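# Scoop dry food into two bowls, then tidy up

## Task

Use a scoop held in a gripper to move dry food into both bowls until each contains 10 or more pieces, with as little spillage as possible (food that leaves the table is just spill, not a lost loose part). Every piece that reaches a bowl must, since it last rested in the box or on the table, have sat in the gripped scoop after the scoop was raised clear. Pieces trapped between gripper fingers must not end up in a bowl. If either bowl finishes with more than a stray piece breaking these rules, the attempt counts for nothing, though a single stray still counts toward its bowl. Do not let the scoop drop from any real height. Both bowls must finish upright at their original spots. To end, the box must lie flat on the table and the scoop, emptied, must rest on the table away from the box and both bowls; then open the grippers and withdraw the arms. Anything that stays in place only because the robot is holding it does not count.

## Robot and tools

ROBOT. Two 6-joint arms, left_arm and right_arm, each with a two-finger parallel gripper and a wrist camera. Bases in the scene frame: left_arm at (+0.043, +0.367, 0) m, right_arm at (-0.007, -0.359, 0) m, each yawed only a couple of degrees. The scene frame has its origin on the tabletop midway between the arms, +z up, +x pointing out over the table, and left_arm on the +y side. The arm names say nothing about which side of a picture they appear on.

GRIPPER GEOMETRY. Fingers extend along the gripper's +z axis and close along its y axis. end_effector_position marks the point between the finger pads, roughly 1 cm short of the fingertips. A camera mount sits near the wrist and can collide with things.

COMMAND ROW. Every moving command uses one row of 14 numbers, always covering both arms even if one stays still: first left_arm's 7 values, then right_arm's 7. Per arm the order is shoulder, elbow, waist, wrist pitch, wrist yaw, wrist roll, then gripper opening. Joint values are absolute target angles in radians (the same numbers the Joint positions line reports), not offsets. Stated ranges: shoulder 0.000 to 3.142, elbow 0.000 to 3.142, waist -2.618 to 3.054, wrist pitch -1.571 to 1.571, wrist yaw -1.571 to 1.571, wrist roll -2.094 to 2.094. True ends may differ by up to 0.036 rad. A target beyond an end by more than 0.036 rad, and farther out than the joint currently is, gets the call refused; smaller overshoots are clipped and reported as "joint sent to its limit" (absence of that line does not prove more room exists). Opening is a scale from -1 (closed) to +1 (fully open), an absolute setting.

TOOLS.
- execute_actions(actions): a list of actions run in sequence. Each action is a table of up to 15 rows; each row lasts one control step of 1/30 s, and if fewer than 15 rows are given the final row repeats to fill the 0.5 s action. An empty list just returns the current state and images.
- move(target, speed, blocking): target is one 14-number row of absolute joint angles and openings. All joints interpolate so they finish together, so the hand traces a curve. speed (rad/s, 0.01 to 2, default 0.5) caps the joint with the largest travel; duration is held between 0.5 and 10 s, and a move needing more than 10 s stops short. Paths ignore obstacles and the other arm. Finger values are applied at the start. blocking=false returns after 0.5 s while motion continues; until a result shows it ended, use wait or stop before sending other motion. The result adds a "move:" line: ending status (done, off_target, moving, held, fault; arms not named are done), limits=held or limits=none, and each arm's joint farthest from its target. Faster moves and targets deeper past a contact produce harder hits and pushes.
- wait(seconds): 0 to 10; lets the scene run with each arm holding its last command; returns early if a running move ends.
- stop(): brakes a running move; needs braking distance, more at speed. Fingers keep moving.
- zoom_image(camera, region): region [x0, y0, x1, y1] in pixels of that camera's latest image, at most 504 by 504, origin top-left.
- read_manual(section): only "licences"; no motion.
- finished_scene(scene): integer scene number; ends the scene permanently once the robot has held the last command.

MOTION LIMITS. Each step, the target sent to a joint stays within a fixed lead of its measured angle: 0.202 rad waist, 0.258 shoulder, 0.238 elbow, 0.573 wrist pitch, 0.522 wrist yaw and roll. If targets would carry the gripper more than 70 mm from where it is, all are scaled back. So long jumps take several actions; an unfinished motion may stall, so resend the remainder. The "Joint targets" line shows what joints are currently driven toward; resend those values to hold still. "joint command not followed" means a clearance check altered some targets. The robot keeps its last command while you are composing replies.

RESULT LINES. State line: per arm, end_effector_position (m) and end_effector_quat_wxyz in the scene frame; may be inaccurate at long reach. Joint positions and Joint velocities: per arm the six joints in row order (rad, rad/s) plus the finger-pad gap in m (0.094 m fully open). grip_measured gives the opening on the command scale; each gripper may be off by about 1 mm. To hold the scoop, command an opening below grip_measured: about 0.03 lower is firm, less is gentler. Pad force tops out around 50 to 62 N, lower on thin parts. FAULT lines report arm stops. MOTOR HOT appears from 75 °C; at 90 °C that arm halts for 10 s; at 100 °C it goes limp and drops. Holding loads heats motors.

CAMERAS. cam_head_left, cam_head_right, cam_high, cam_low (504x504), cam_left_wrist, cam_right_wrist (616x616, fisheye), returned in that order. Calibration (intrinsics and world-to-camera transforms) is supplied and is approximate; wrist camera poses follow the joint readings.

AVOID. Knocking anything off the table; dropping the scoop from height; tipping or shifting the bowls; letting the arms collide or press on each other; slamming or shoving hard; carrying food in the fingers rather than the scoop. Occasional external nudges may shift loose objects. Finish with the scoop empty and resting on the table, box flat, fingers opened, arms moved away.

Each tool is called in YAML: its name, and indented under it one key for each argument.

## Session

I'll start by looking at the scene.

execute_actions:
  actions: []

Scene clock: 0.00 s.
left_arm: end_effector_position=(+0.4276, +0.3575, +0.4050) grip_measured=+1.000 end_effector_quat_wxyz=(+0.703, +0.011, +0.711, -0.011) | right_arm: end_effector_position=(+0.2367, -0.0762, +0.1413) grip_measured=-0.611 end_effector_quat_wxyz=(+0.269, -0.302, +0.909, +0.098)
Joint names: [shoulder, elbow, waist, wrist pitch, wrist yaw, wrist roll]
Joint positions: left_arm=[ 1.058  1.054  0.013 -0.006  0.008 -0.001  0.094] | right_arm=[ 1.456  1.091  0.868 -0.639  0.137  0.24   0.018]
Joint velocities: left_arm=[ 0.007 -0.022 -0.022 -0.007 -0.007 -0.022  0.   ] | right_arm=[-0.002  0.017 -0.002 -0.007 -0.022  0.007 -0.001]
Motor temperatures (°C, as the motors report them): left_arm=[21 19 23 21 21 22] | right_arm=[22 23 21 23 22 22]
Joint targets: left_arm=[1.053 1.057 0.013 -0.019 0.008 -0.002] | right_arm=[1.448 1.101 0.868 -0.637 0.139 0.241]

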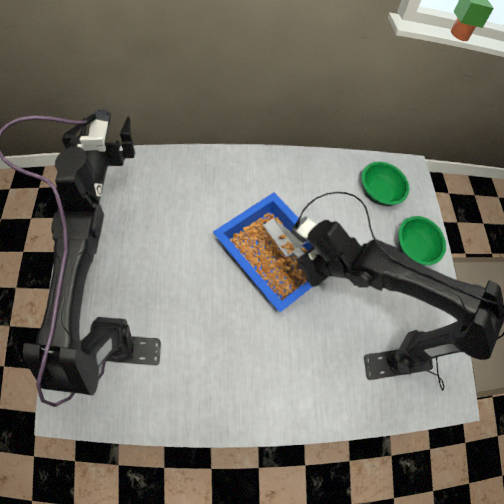

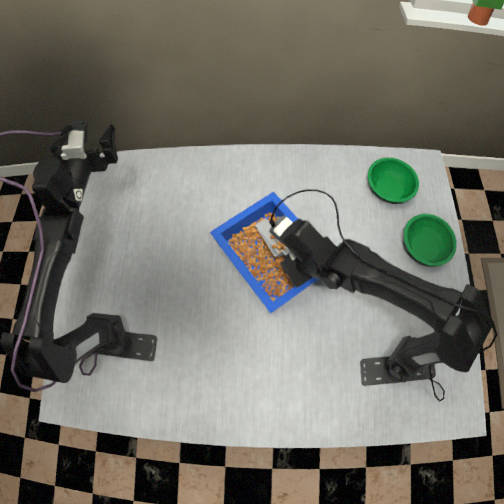

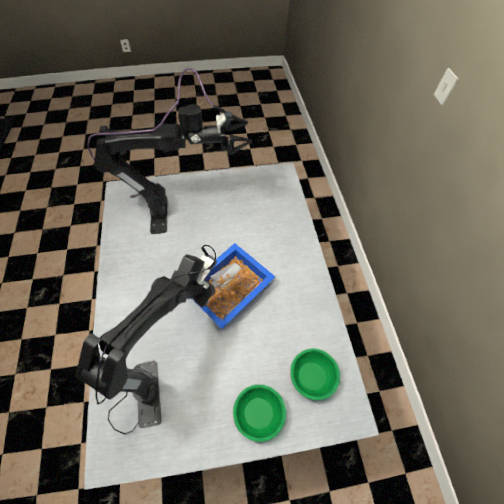

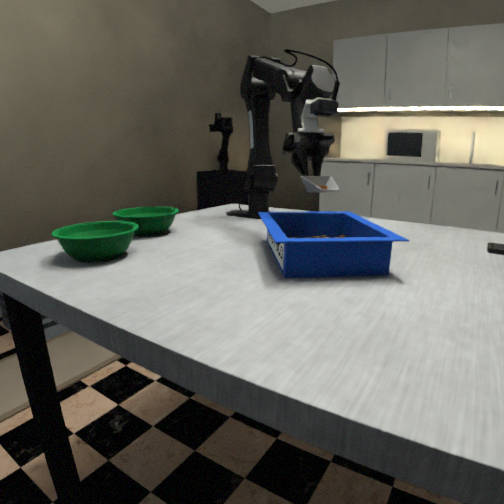

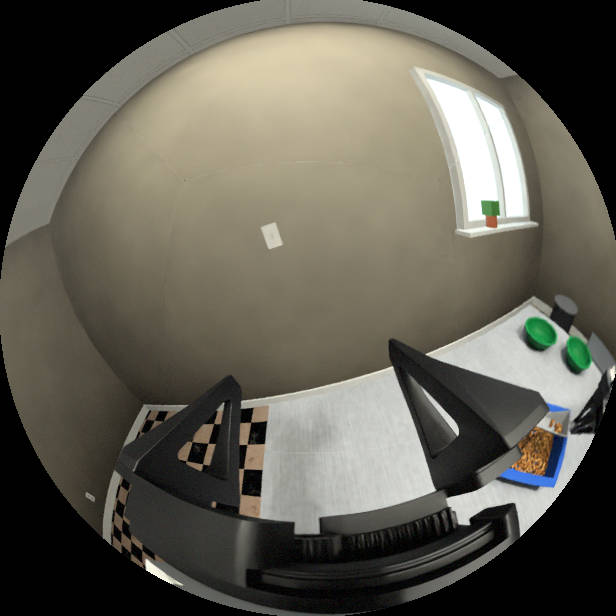

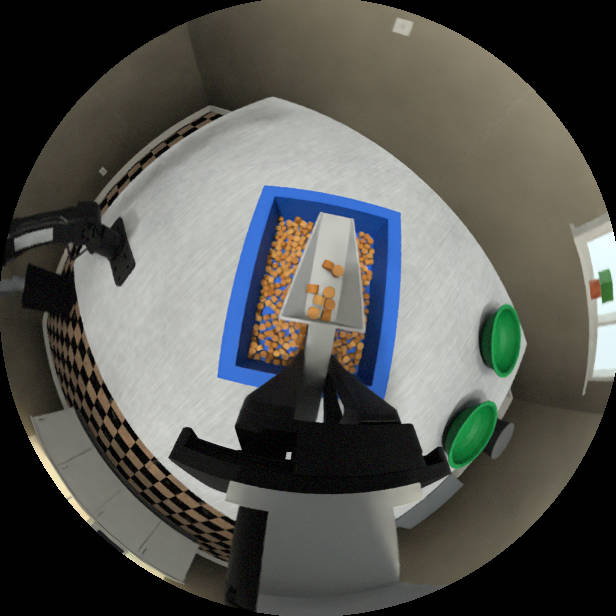

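zoom_image:
  camera: "cam_right_wrist"
  region: [200, 170, 440, 430]

zoom_image:
  camera: "cam_low"
  region: [230, 100, 430, 300]

zoom_image:
  camera: "cam_head_left"
  region: [190, 150, 460, 330]

zoom_image:
  camera: "cam_high"
  region: [150, 220, 360, 450]

Region (200, 170, 440, 430) of cam_right_wrist's 616x616 image, scaled by 1.938, with more detail than that image has; it fills the left 465 columns of this view, and the rest is white.

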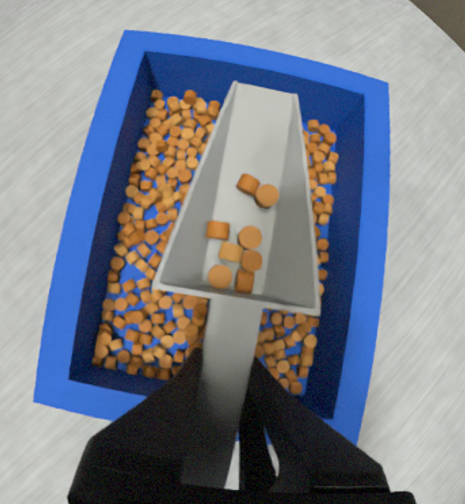

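Region (230, 100, 430, 300) of cam_low's 504x504 image, scaled by 2.520, with more detail than that image has.

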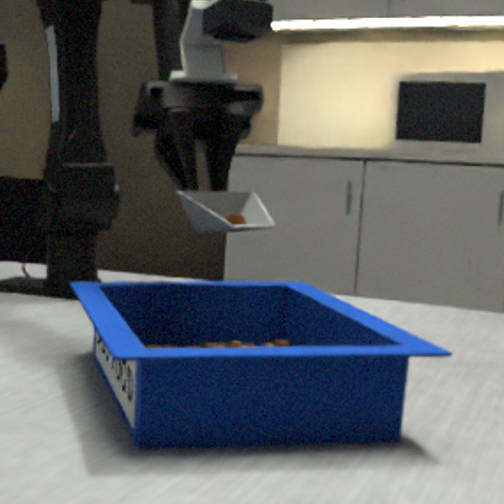

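Region (190, 150, 460, 330) of cam_head_left's 504x504 image, scaled by 1.867, with more detail than that image has.

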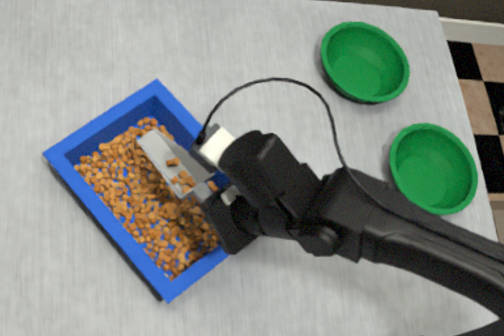

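Region (150, 220, 360, 450) of cam_high's 504x504 image, scaled by 2.191, with more detail than that image has; it fills the left 460 columns of this view, and the rest is white.

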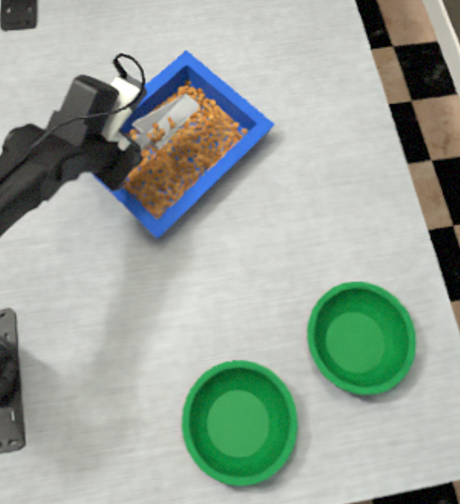

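zoom_image:
  camera: "cam_low"
  region: [280, 150, 360, 210]

zoom_image:
  camera: "cam_head_left"
  region: [205, 185, 335, 315]

zoom_image:
  camera: "cam_high"
  region: [180, 235, 285, 335]

zoom_image:
  camera: "cam_left_wrist"
  region: [490, 300, 616, 500]

Region (280, 150, 360, 210) of cam_low's 504x504 image, scaled by 6.300, with more detail than that image has; it fills the top 378 rows of this view, and the rest is white.

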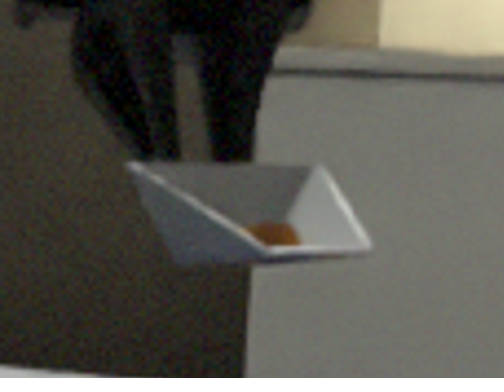

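Region (205, 185, 335, 315) of cam_head_left's 504x504 image, scaled by 3.877, with more detail than that image has.

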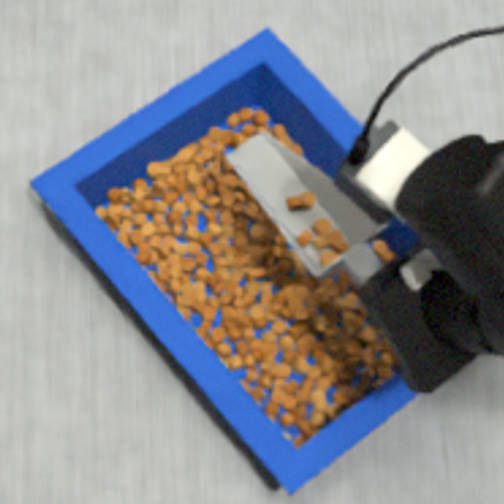

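Region (180, 235, 285, 335) of cam_high's 504x504 image, scaled by 4.800, with more detail than that image has; it fills the top 480 rows of this view, and the rest is white.

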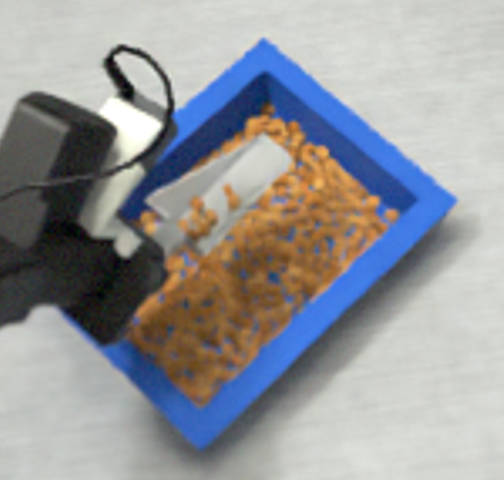

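Region (490, 300, 616, 500) of cam_left_wrist's 616x616 image, scaled by 2.520, with more detail than that image has; it fills the left 318 columns of this view, and the rest is white.

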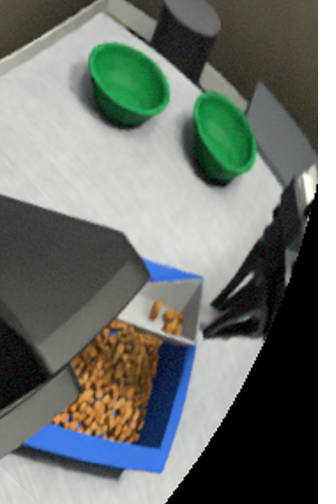

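zoom_image:
  camera: "cam_right_wrist"
  region: [265, 200, 385, 350]

zoom_image:
  camera: "cam_right_wrist"
  region: [250, 310, 400, 460]

zoom_image:
  camera: "cam_head_right"
  region: [200, 150, 470, 330]

Region (265, 200, 385, 350) of cam_right_wrist's 616x616 image, scaled by 3.360, with more detail than that image has; it fills the left 403 columns of this view, and the rest is white.

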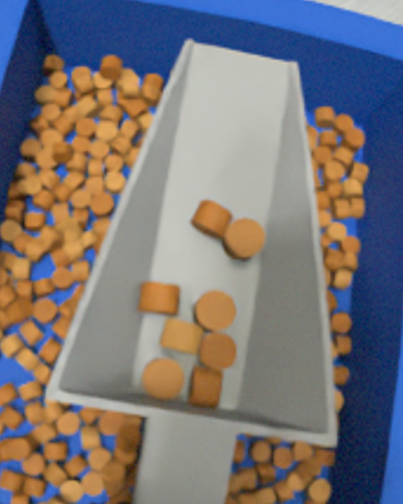

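Region (250, 310, 400, 460) of cam_right_wrist's 616x616 image, scaled by 3.360, with more detail than that image has.

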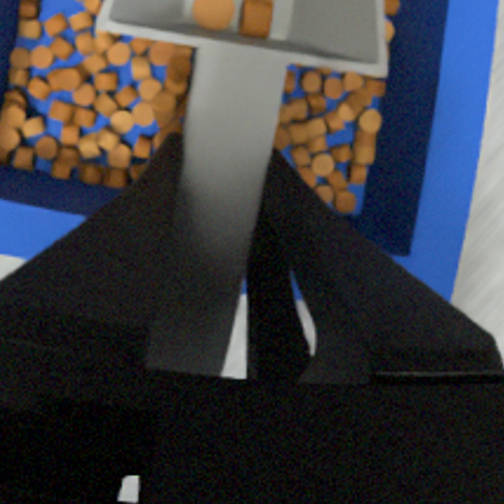

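Region (200, 150, 470, 330) of cam_head_right's 504x504 image, scaled by 1.867, with more detail than that image has.

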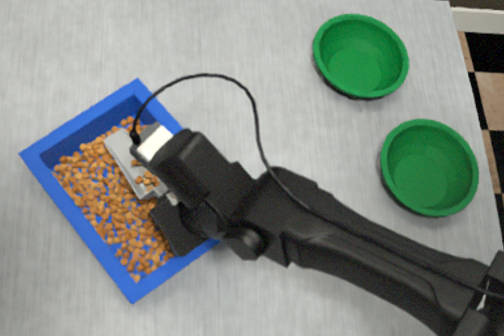

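move:
  target: [1.053, 1.057, 0.013, -0.019, 0.008, -0.002, 1.0, 1.952, 1.647, 0.907, -1.244, 0.0, 0.306, -0.66]
  speed: 0.5

Scene clock: 121.97 s.
left_arm: end_effector_position=(+0.4276, +0.3575, +0.4054) grip_measured=+1.000 end_effector_quat_wxyz=(+0.704, +0.011, +0.710, -0.011) | right_arm: end_effector_position=(+0.2059, -0.0608, +0.0902) grip_measured=-0.611 end_effector_quat_wxyz=(-0.001, -0.321, +0.947, -0.004)
Joint names: [shoulder, elbow, waist, wrist pitch, wrist yaw, wrist roll]
Joint positions: left_arm=[ 1.058  1.054  0.013 -0.005  0.008 -0.001  0.094] | right_arm=[ 1.947  1.606  0.897 -1.235  0.005  0.295  0.018]
Joint velocities: left_arm=[-0.007 -0.017  0.002 -0.081 -0.051 -0.066  0.   ] | right_arm=[-0.022 -0.002 -0.007 -0.037 -0.022 -0.022 -0.   ]
Motor temperatures (°C, as the motors report them): left_arm=[21 24 23 30 21 22] | right_arm=[25 26 21 26 22 22]
Joint targets: left_arm=[1.053 1.057 0.013 -0.019 0.008 -0.002] | right_arm=[1.952 1.647 0.907 -1.244 -0.000 0.306]
move: off_target (right_arm); limits=none; left_arm: farthest joint: the wrist pitch, 0.014 radians from its target (0.013 radians at the start); right_arm: farthest joint: the elbow, 0.041 radians from its target (0.556 radians at the start)
camera_calibration (this result's frames):
cam_left_wrist: T_world_to_cam=[[-0.0591531, -0.958568, -0.278655, 0.478657], [-0.462515, 0.273692, -0.843311, 0.481417], [0.884636, 0.0789976, -0.459541, -0.128405], [0, 0, 0, 1]] pos_world=[0.364568, 0.337209, 0.480357]
cam_right_wrist: T_world_to_cam=[[0.741468, -0.669392, -0.0462483, -0.18321], [-0.588912, -0.682256, 0.433253, 0.0836692], [-0.32157, -0.294008, -0.900085, 0.261556], [0, 0, 0, 1]] pos_world=[0.269226, 0.0113444, 0.1907]

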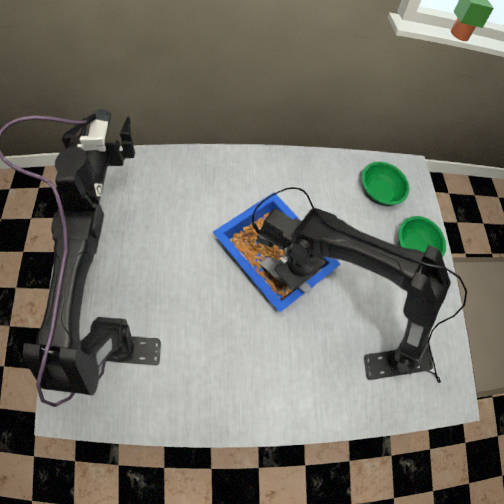

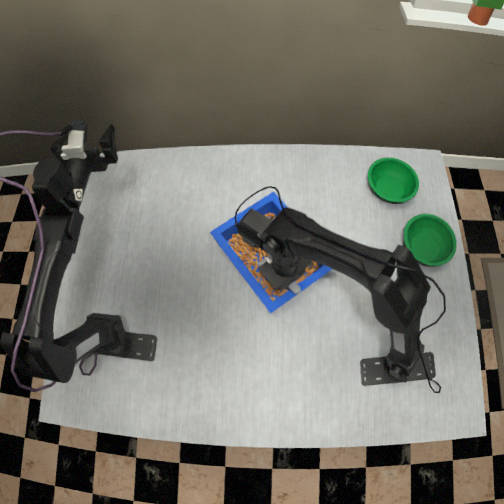

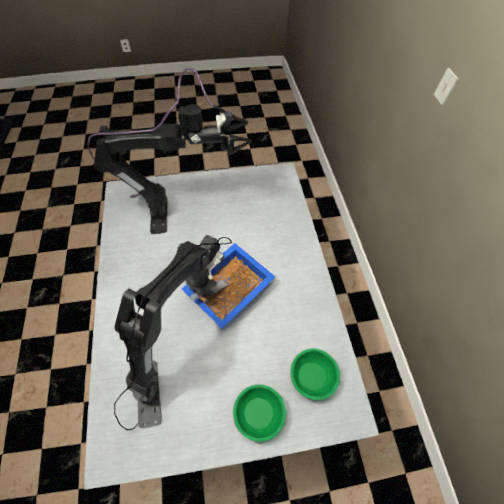

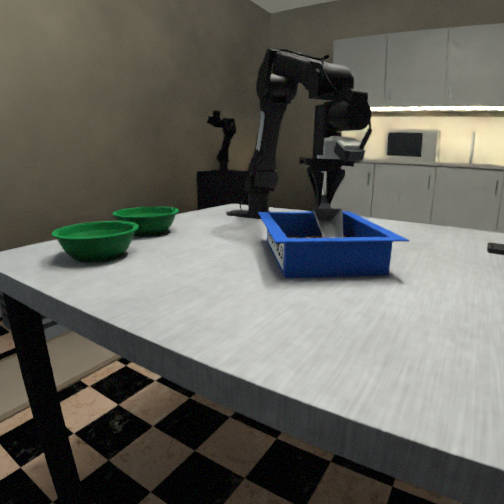

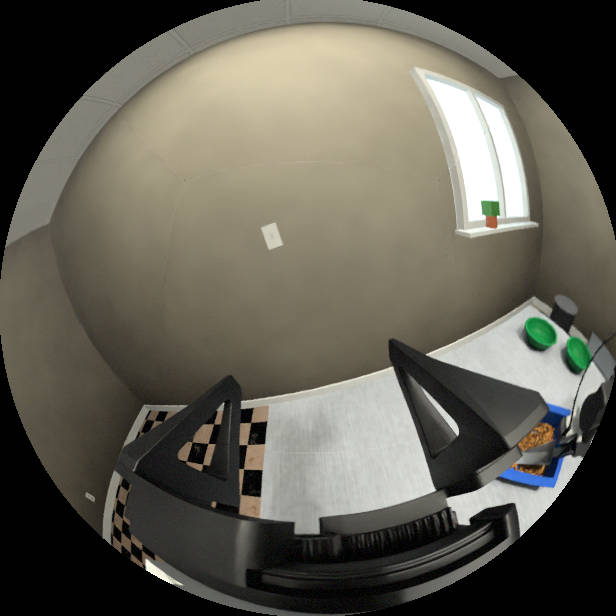

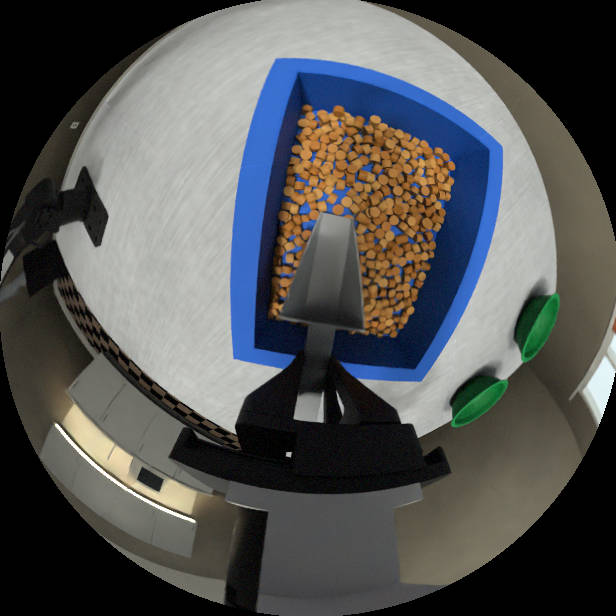

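zoom_image:
  camera: "cam_head_left"
  region: [205, 185, 345, 325]

zoom_image:
  camera: "cam_right_wrist"
  region: [220, 50, 520, 400]

zoom_image:
  camera: "cam_low"
  region: [250, 150, 410, 290]

Region (205, 185, 345, 325) of cam_head_left's 504x504 image, scaled by 3.600, with more detail than that image has.

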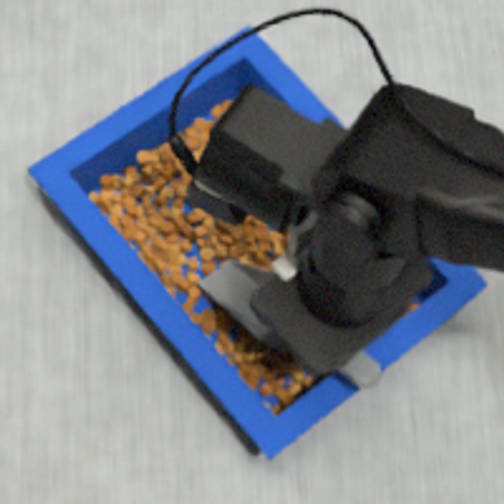

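Region (220, 50, 520, 400) of cam_right_wrist's 616x616 image, scaled by 1.440, with more detail than that image has; it fills the left 432 columns of this view, and the rest is white.

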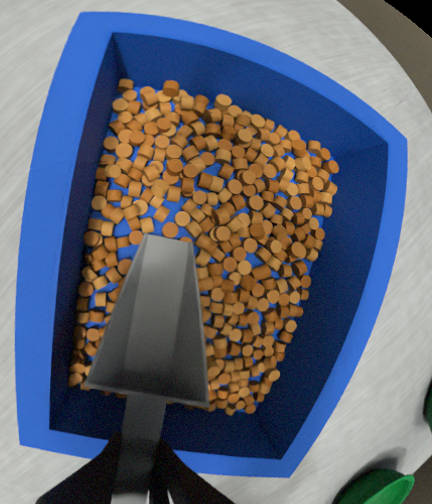

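Region (250, 150, 410, 290) of cam_low's 504x504 image, scaled by 3.150, with more detail than that image has; it fills the top 441 rows of this view, and the rest is white.

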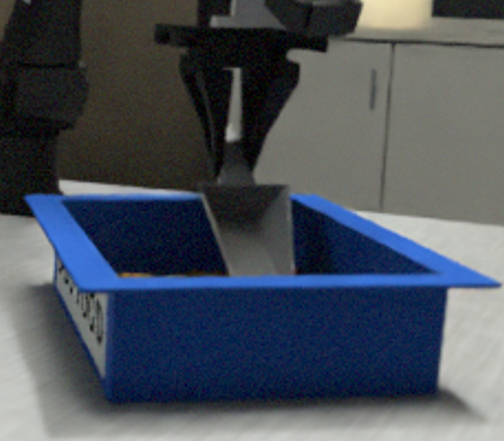

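move:
  target: [1.053, 1.057, 0.013, -0.019, 0.008, -0.002, 1.0, 2.016, 1.667, 0.874, -1.158, 0.005, 0.276, -0.66]
  speed: 0.15

Scene clock: 174.93 s.
left_arm: end_effector_position=(+0.4276, +0.3575, +0.4055) grip_measured=+1.000 end_effector_quat_wxyz=(+0.704, +0.011, +0.710, -0.011) | right_arm: end_effector_position=(+0.2224, -0.0463, +0.0778) grip_measured=-0.611 end_effector_quat_wxyz=(+0.014, -0.319, +0.948, +0.006)
Joint names: [shoulder, elbow, waist, wrist pitch, wrist yaw, wrist roll]
Joint positions: left_arm=[ 1.058  1.054  0.013 -0.004  0.008 -0.001  0.094] | right_arm=[ 2.002  1.634  0.884 -1.172  0.006  0.288  0.018]
Joint velocities: left_arm=[ 0.007  0.017 -0.007 -0.066 -0.007  0.007  0.   ] | right_arm=[ 0.007 -0.007  0.012 -0.037 -0.037  0.007  0.   ]
Motor temperatures (°C, as the motors report them): left_arm=[21 24 23 31 21 22] | right_arm=[28 28 21 25 22 22]
Joint targets: left_arm=[1.053 1.057 0.013 -0.019 0.008 -0.002] | right_arm=[2.016 1.667 0.874 -1.158 0.005 0.276]
move: off_target (right_arm); limits=none; left_arm: farthest joint: the wrist pitch, 0.015 radians from its target (0.014 radians at the start); right_arm: farthest joint: the elbow, 0.033 radians from its target (0.061 radians at the start)
camera_calibration (this result's frames):
cam_left_wrist: T_world_to_cam=[[-0.0590469, -0.95857, -0.278669, 0.478645], [-0.462193, 0.273684, -0.843489, 0.481435], [0.884811, 0.0789936, -0.459205, -0.128572], [0, 0, 0, 1]] pos_world=[0.364541, 0.33721, 0.480428]
cam_right_wrist: T_world_to_cam=[[0.739182, -0.671728, -0.0489004, -0.185663], [-0.601513, -0.691088, 0.400724, 0.113601], [-0.302972, -0.266794, -0.914893, 0.258268], [0, 0, 0, 1]] pos_world=[0.283819, 0.0226977, 0.181686]

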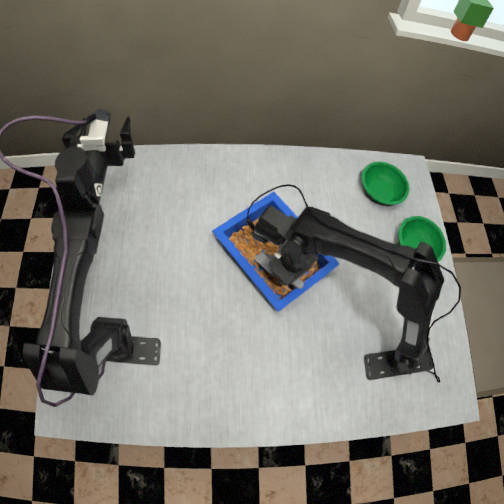

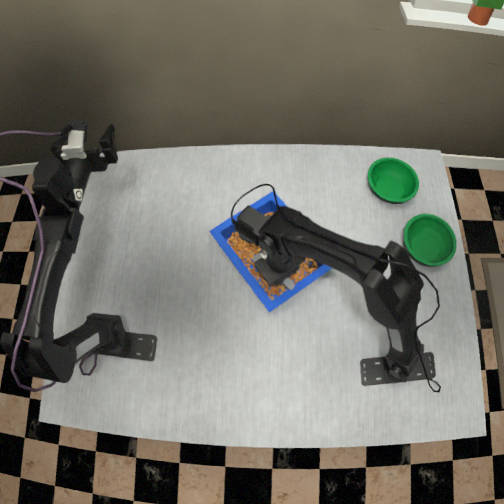

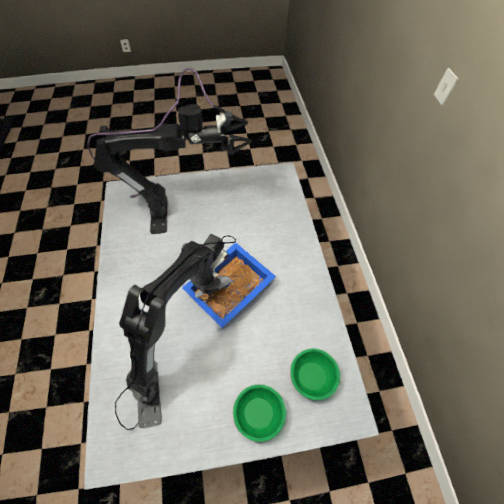

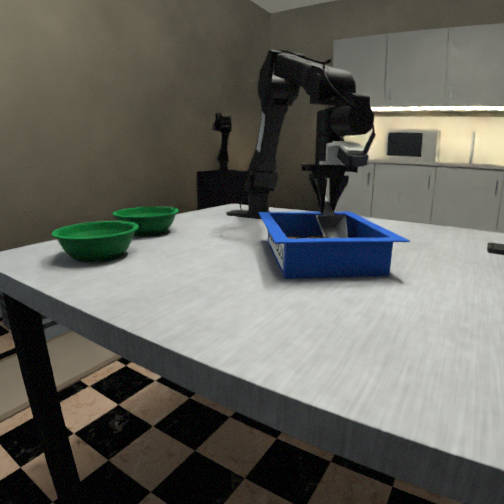

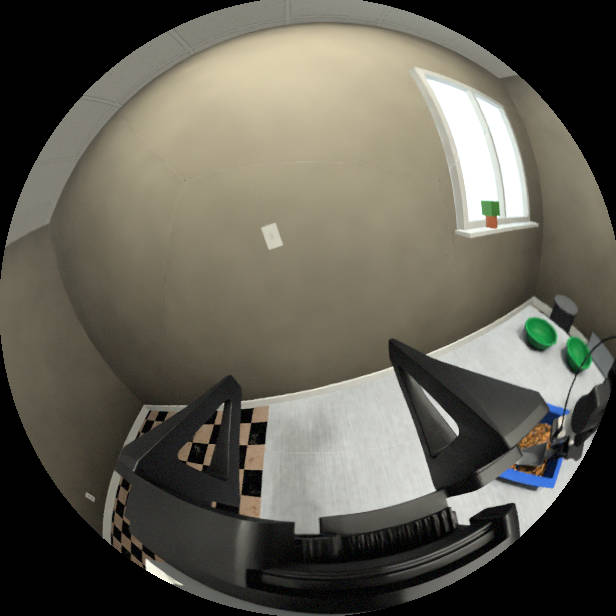

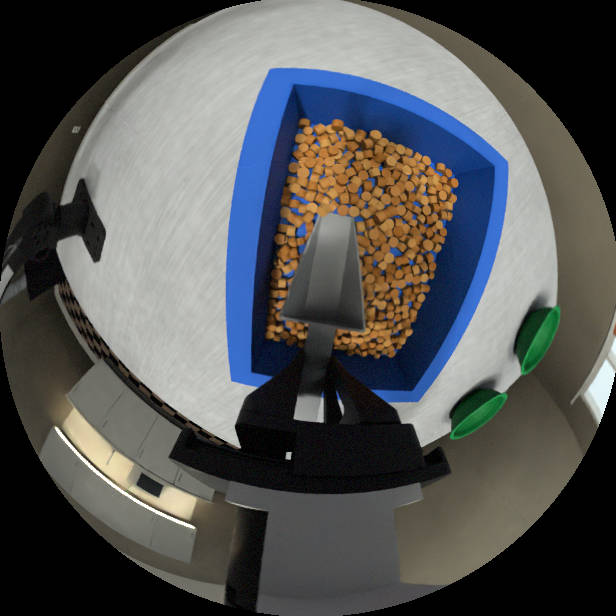

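zoom_image:
  camera: "cam_right_wrist"
  region: [260, 90, 440, 340]

Region (260, 90, 440, 340) of cam_right_wrist's 616x616 image, scaled by 2.016, with more detail than that image has; it fills the left 363 columns of this view, and the rest is white.

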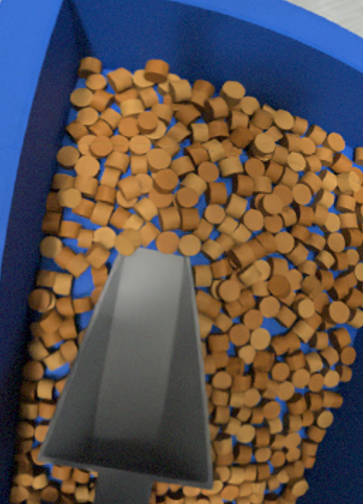

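move:
  target: [1.053, 1.057, 0.013, -0.019, 0.008, -0.002, 1.0, 2.042, 1.618, 0.870, -1.037, 0.034, 0.268, -0.66]
  speed: 0.15

zoom_image:
  camera: "cam_right_wrist"
  region: [240, 90, 440, 340]

Scene clock: 181.83 s.
left_arm: end_effector_position=(+0.4276, +0.3575, +0.4057) grip_measured=+1.000 end_effector_quat_wxyz=(+0.704, +0.011, +0.710, -0.011) | right_arm: end_effector_position=(+0.2416, -0.0261, +0.0689) grip_measured=-0.611 end_effector_quat_wxyz=(+0.056, -0.322, +0.945, +0.023)
Joint names: [shoulder, elbow, waist, wrist pitch, wrist yaw, wrist roll]
Joint positions: left_arm=[ 1.058  1.054  0.013 -0.003  0.008 -0.001  0.094] | right_arm=[ 2.031  1.634  0.884 -1.056  0.026  0.279  0.018]
Joint velocities: left_arm=[ 0.002 -0.007  0.002  0.022 -0.022 -0.007  0.   ] | right_arm=[-0.007 -0.002 -0.007  0.022  0.037  0.037  0.001]
Motor temperatures (°C, as the motors report them): left_arm=[21 24 23 32 21 22] | right_arm=[28 28 21 25 22 22]
Joint targets: left_arm=[1.053 1.057 0.013 -0.019 0.008 -0.002] | right_arm=[2.042 1.618 0.870 -1.037 0.034 0.268]
move: done; limits=none; left_arm: farthest joint: the wrist pitch, 0.016 radians from its target (0.015 radians at the start); right_arm: farthest joint: the wrist pitch, 0.019 radians from its target (0.135 radians at the start)
camera_calibration (this result's frames):
cam_left_wrist: T_world_to_cam=[[-0.0588343, -0.958575, -0.278698, 0.47862], [-0.46155, 0.27367, -0.843847, 0.481471], [0.885161, 0.0789856, -0.458531, -0.128907], [0, 0, 0, 1]] pos_world=[0.364485, 0.337211, 0.48057]
cam_right_wrist: T_world_to_cam=[[0.746743, -0.66407, -0.0372231, -0.189177], [-0.621204, -0.71635, 0.317725, 0.152453], [-0.237657, -0.214136, -0.947452, 0.249165], [0, 0, 0, 1]] pos_world=[0.295187, 0.036938, 0.180591]

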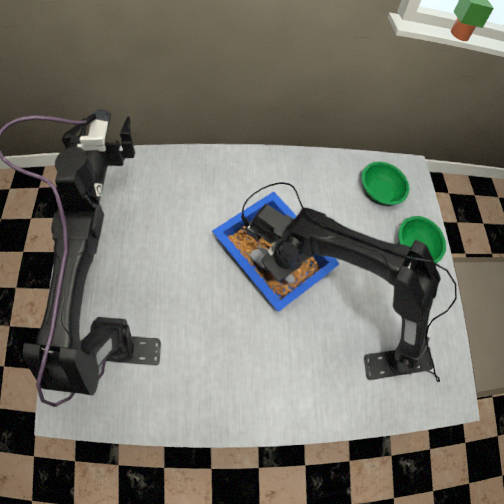

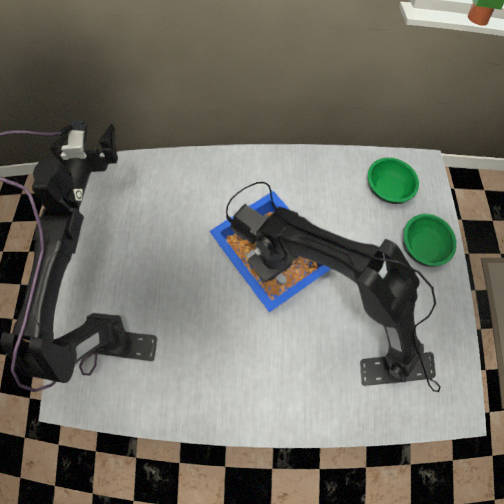

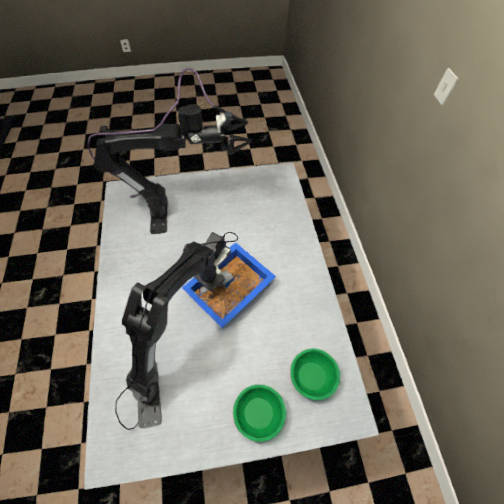

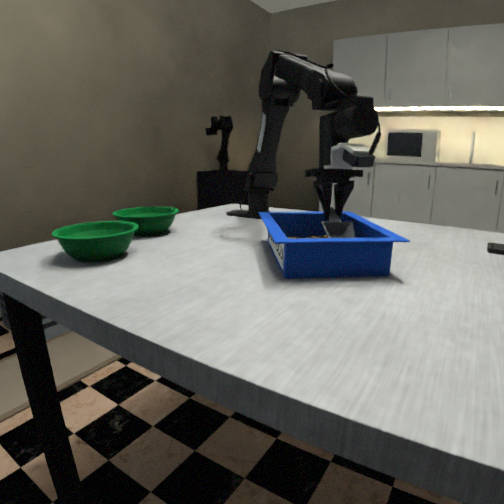

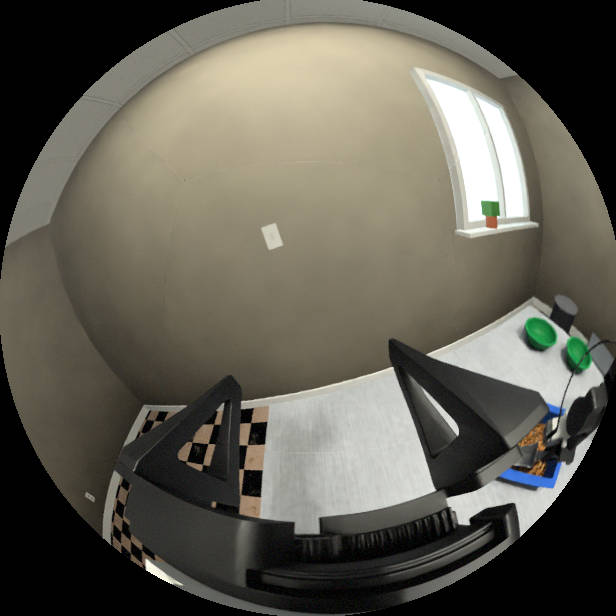

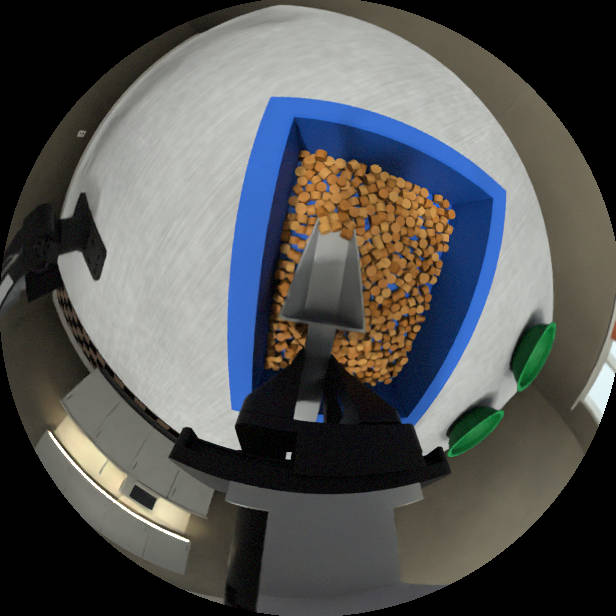

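Region (240, 90, 440, 340) of cam_right_wrist's 616x616 image, scaled by 2.016, with more detail than that image has; it fills the left 403 columns of this view, and the rest is white.

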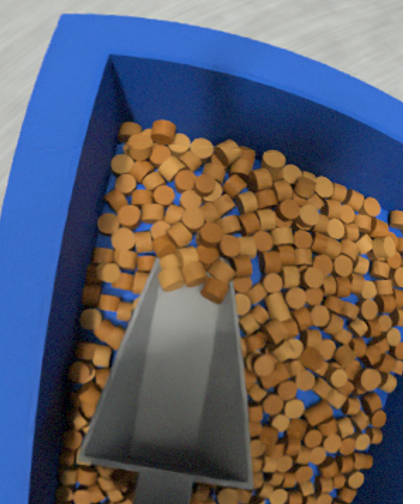

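move:
  target: [1.053, 1.057, 0.013, -0.019, 0.008, -0.002, 1.0, 2.042, 1.467, 0.870, -0.713, 0.091, 0.258, -0.66]
  speed: 0.2

zoom_image:
  camera: "cam_right_wrist"
  region: [240, 120, 440, 370]

Scene clock: 198.60 s.
left_arm: end_effector_position=(+0.4276, +0.3575, +0.4060) grip_measured=+1.000 end_effector_quat_wxyz=(+0.705, +0.011, +0.709, -0.011) | right_arm: end_effector_position=(+0.2727, -0.0014, +0.0443) grip_measured=-0.611 end_effector_quat_wxyz=(+0.151, -0.317, +0.935, +0.053)
Joint names: [shoulder, elbow, waist, wrist pitch, wrist yaw, wrist roll]
Joint positions: left_arm=[ 1.058  1.054  0.013 -0.002  0.008 -0.001  0.094] | right_arm=[ 2.031  1.49   0.884 -0.719  0.084  0.27   0.018]
Joint velocities: left_arm=[-0.002  0.002 -0.012  0.007  0.037  0.022  0.   ] | right_arm=[-0.017 -0.002 -0.002 -0.022  0.007 -0.081  0.   ]
Motor temperatures (°C, as the motors report them): left_arm=[21 24 23 32 21 22] | right_arm=[28 27 21 25 22 22]
Joint targets: left_arm=[1.053 1.057 0.013 -0.019 0.008 -0.002] | right_arm=[2.042 1.467 0.870 -0.713 0.091 0.258]
move: off_target (right_arm); limits=none; left_arm: farthest joint: the wrist pitch, 0.017 radians from its target (0.016 radians at the start); right_arm: farthest joint: the elbow, 0.023 radians from its target (0.167 radians at the start)
camera_calibration (this result's frames):
cam_left_wrist: T_world_to_cam=[[-0.0585154, -0.958582, -0.27874, 0.478583], [-0.460584, 0.273648, -0.844381, 0.481524], [0.885685, 0.0789737, -0.45752, -0.129409], [0, 0, 0, 1]] pos_world=[0.364402, 0.337213, 0.480783]
cam_right_wrist: T_world_to_cam=[[0.7473, -0.664473, 0.00428357, -0.198919], [-0.659551, -0.74095, 0.126439, 0.216176], [-0.0808411, -0.0973128, -0.991965, 0.197886], [0, 0, 0, 1]] pos_world=[0.307229, 0.0472559, 0.169815]

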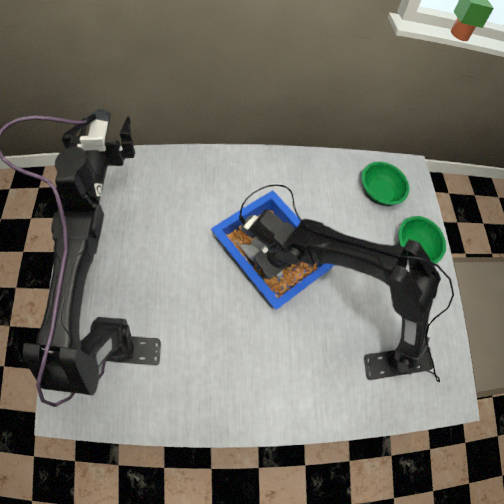

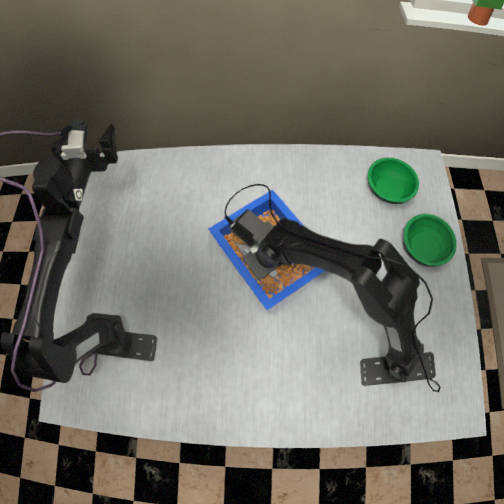

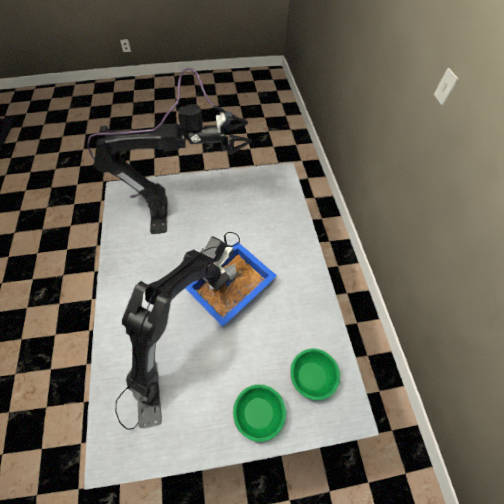

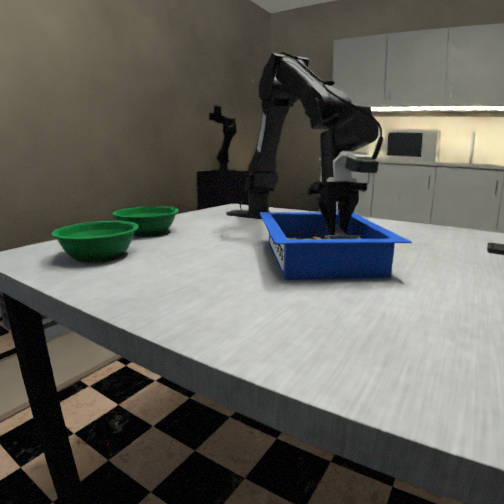

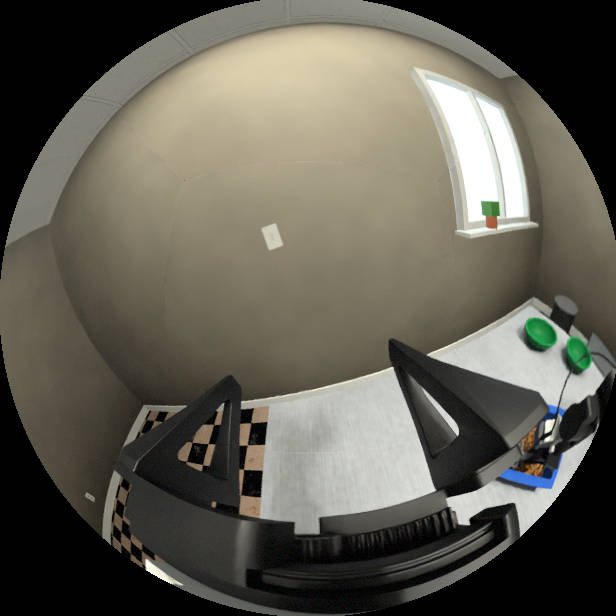

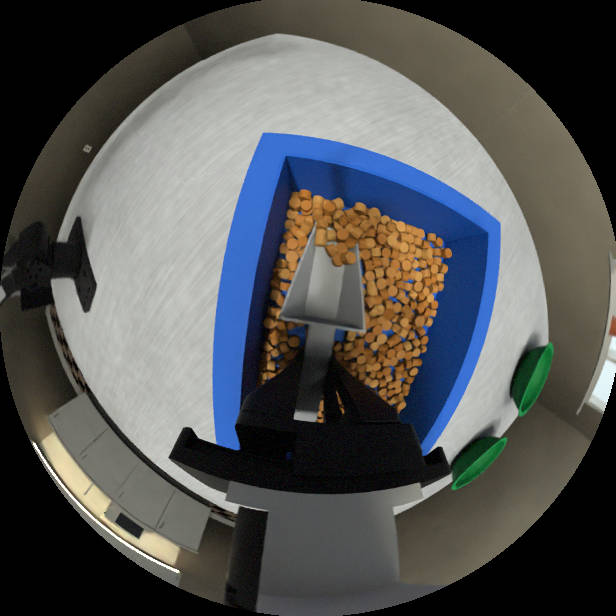

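Region (240, 120, 440, 370) of cam_right_wrist's 616x616 image, scaled by 2.016, with more detail than that image has; it fills the left 403 columns of this view, and the rest is white.

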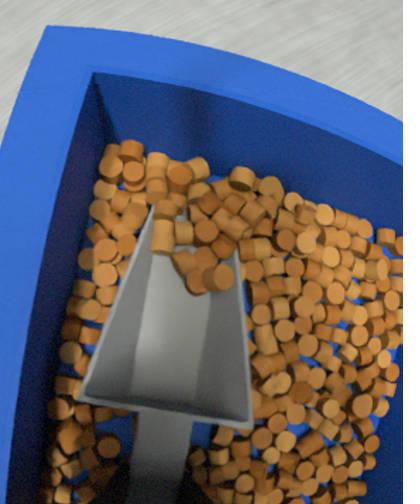

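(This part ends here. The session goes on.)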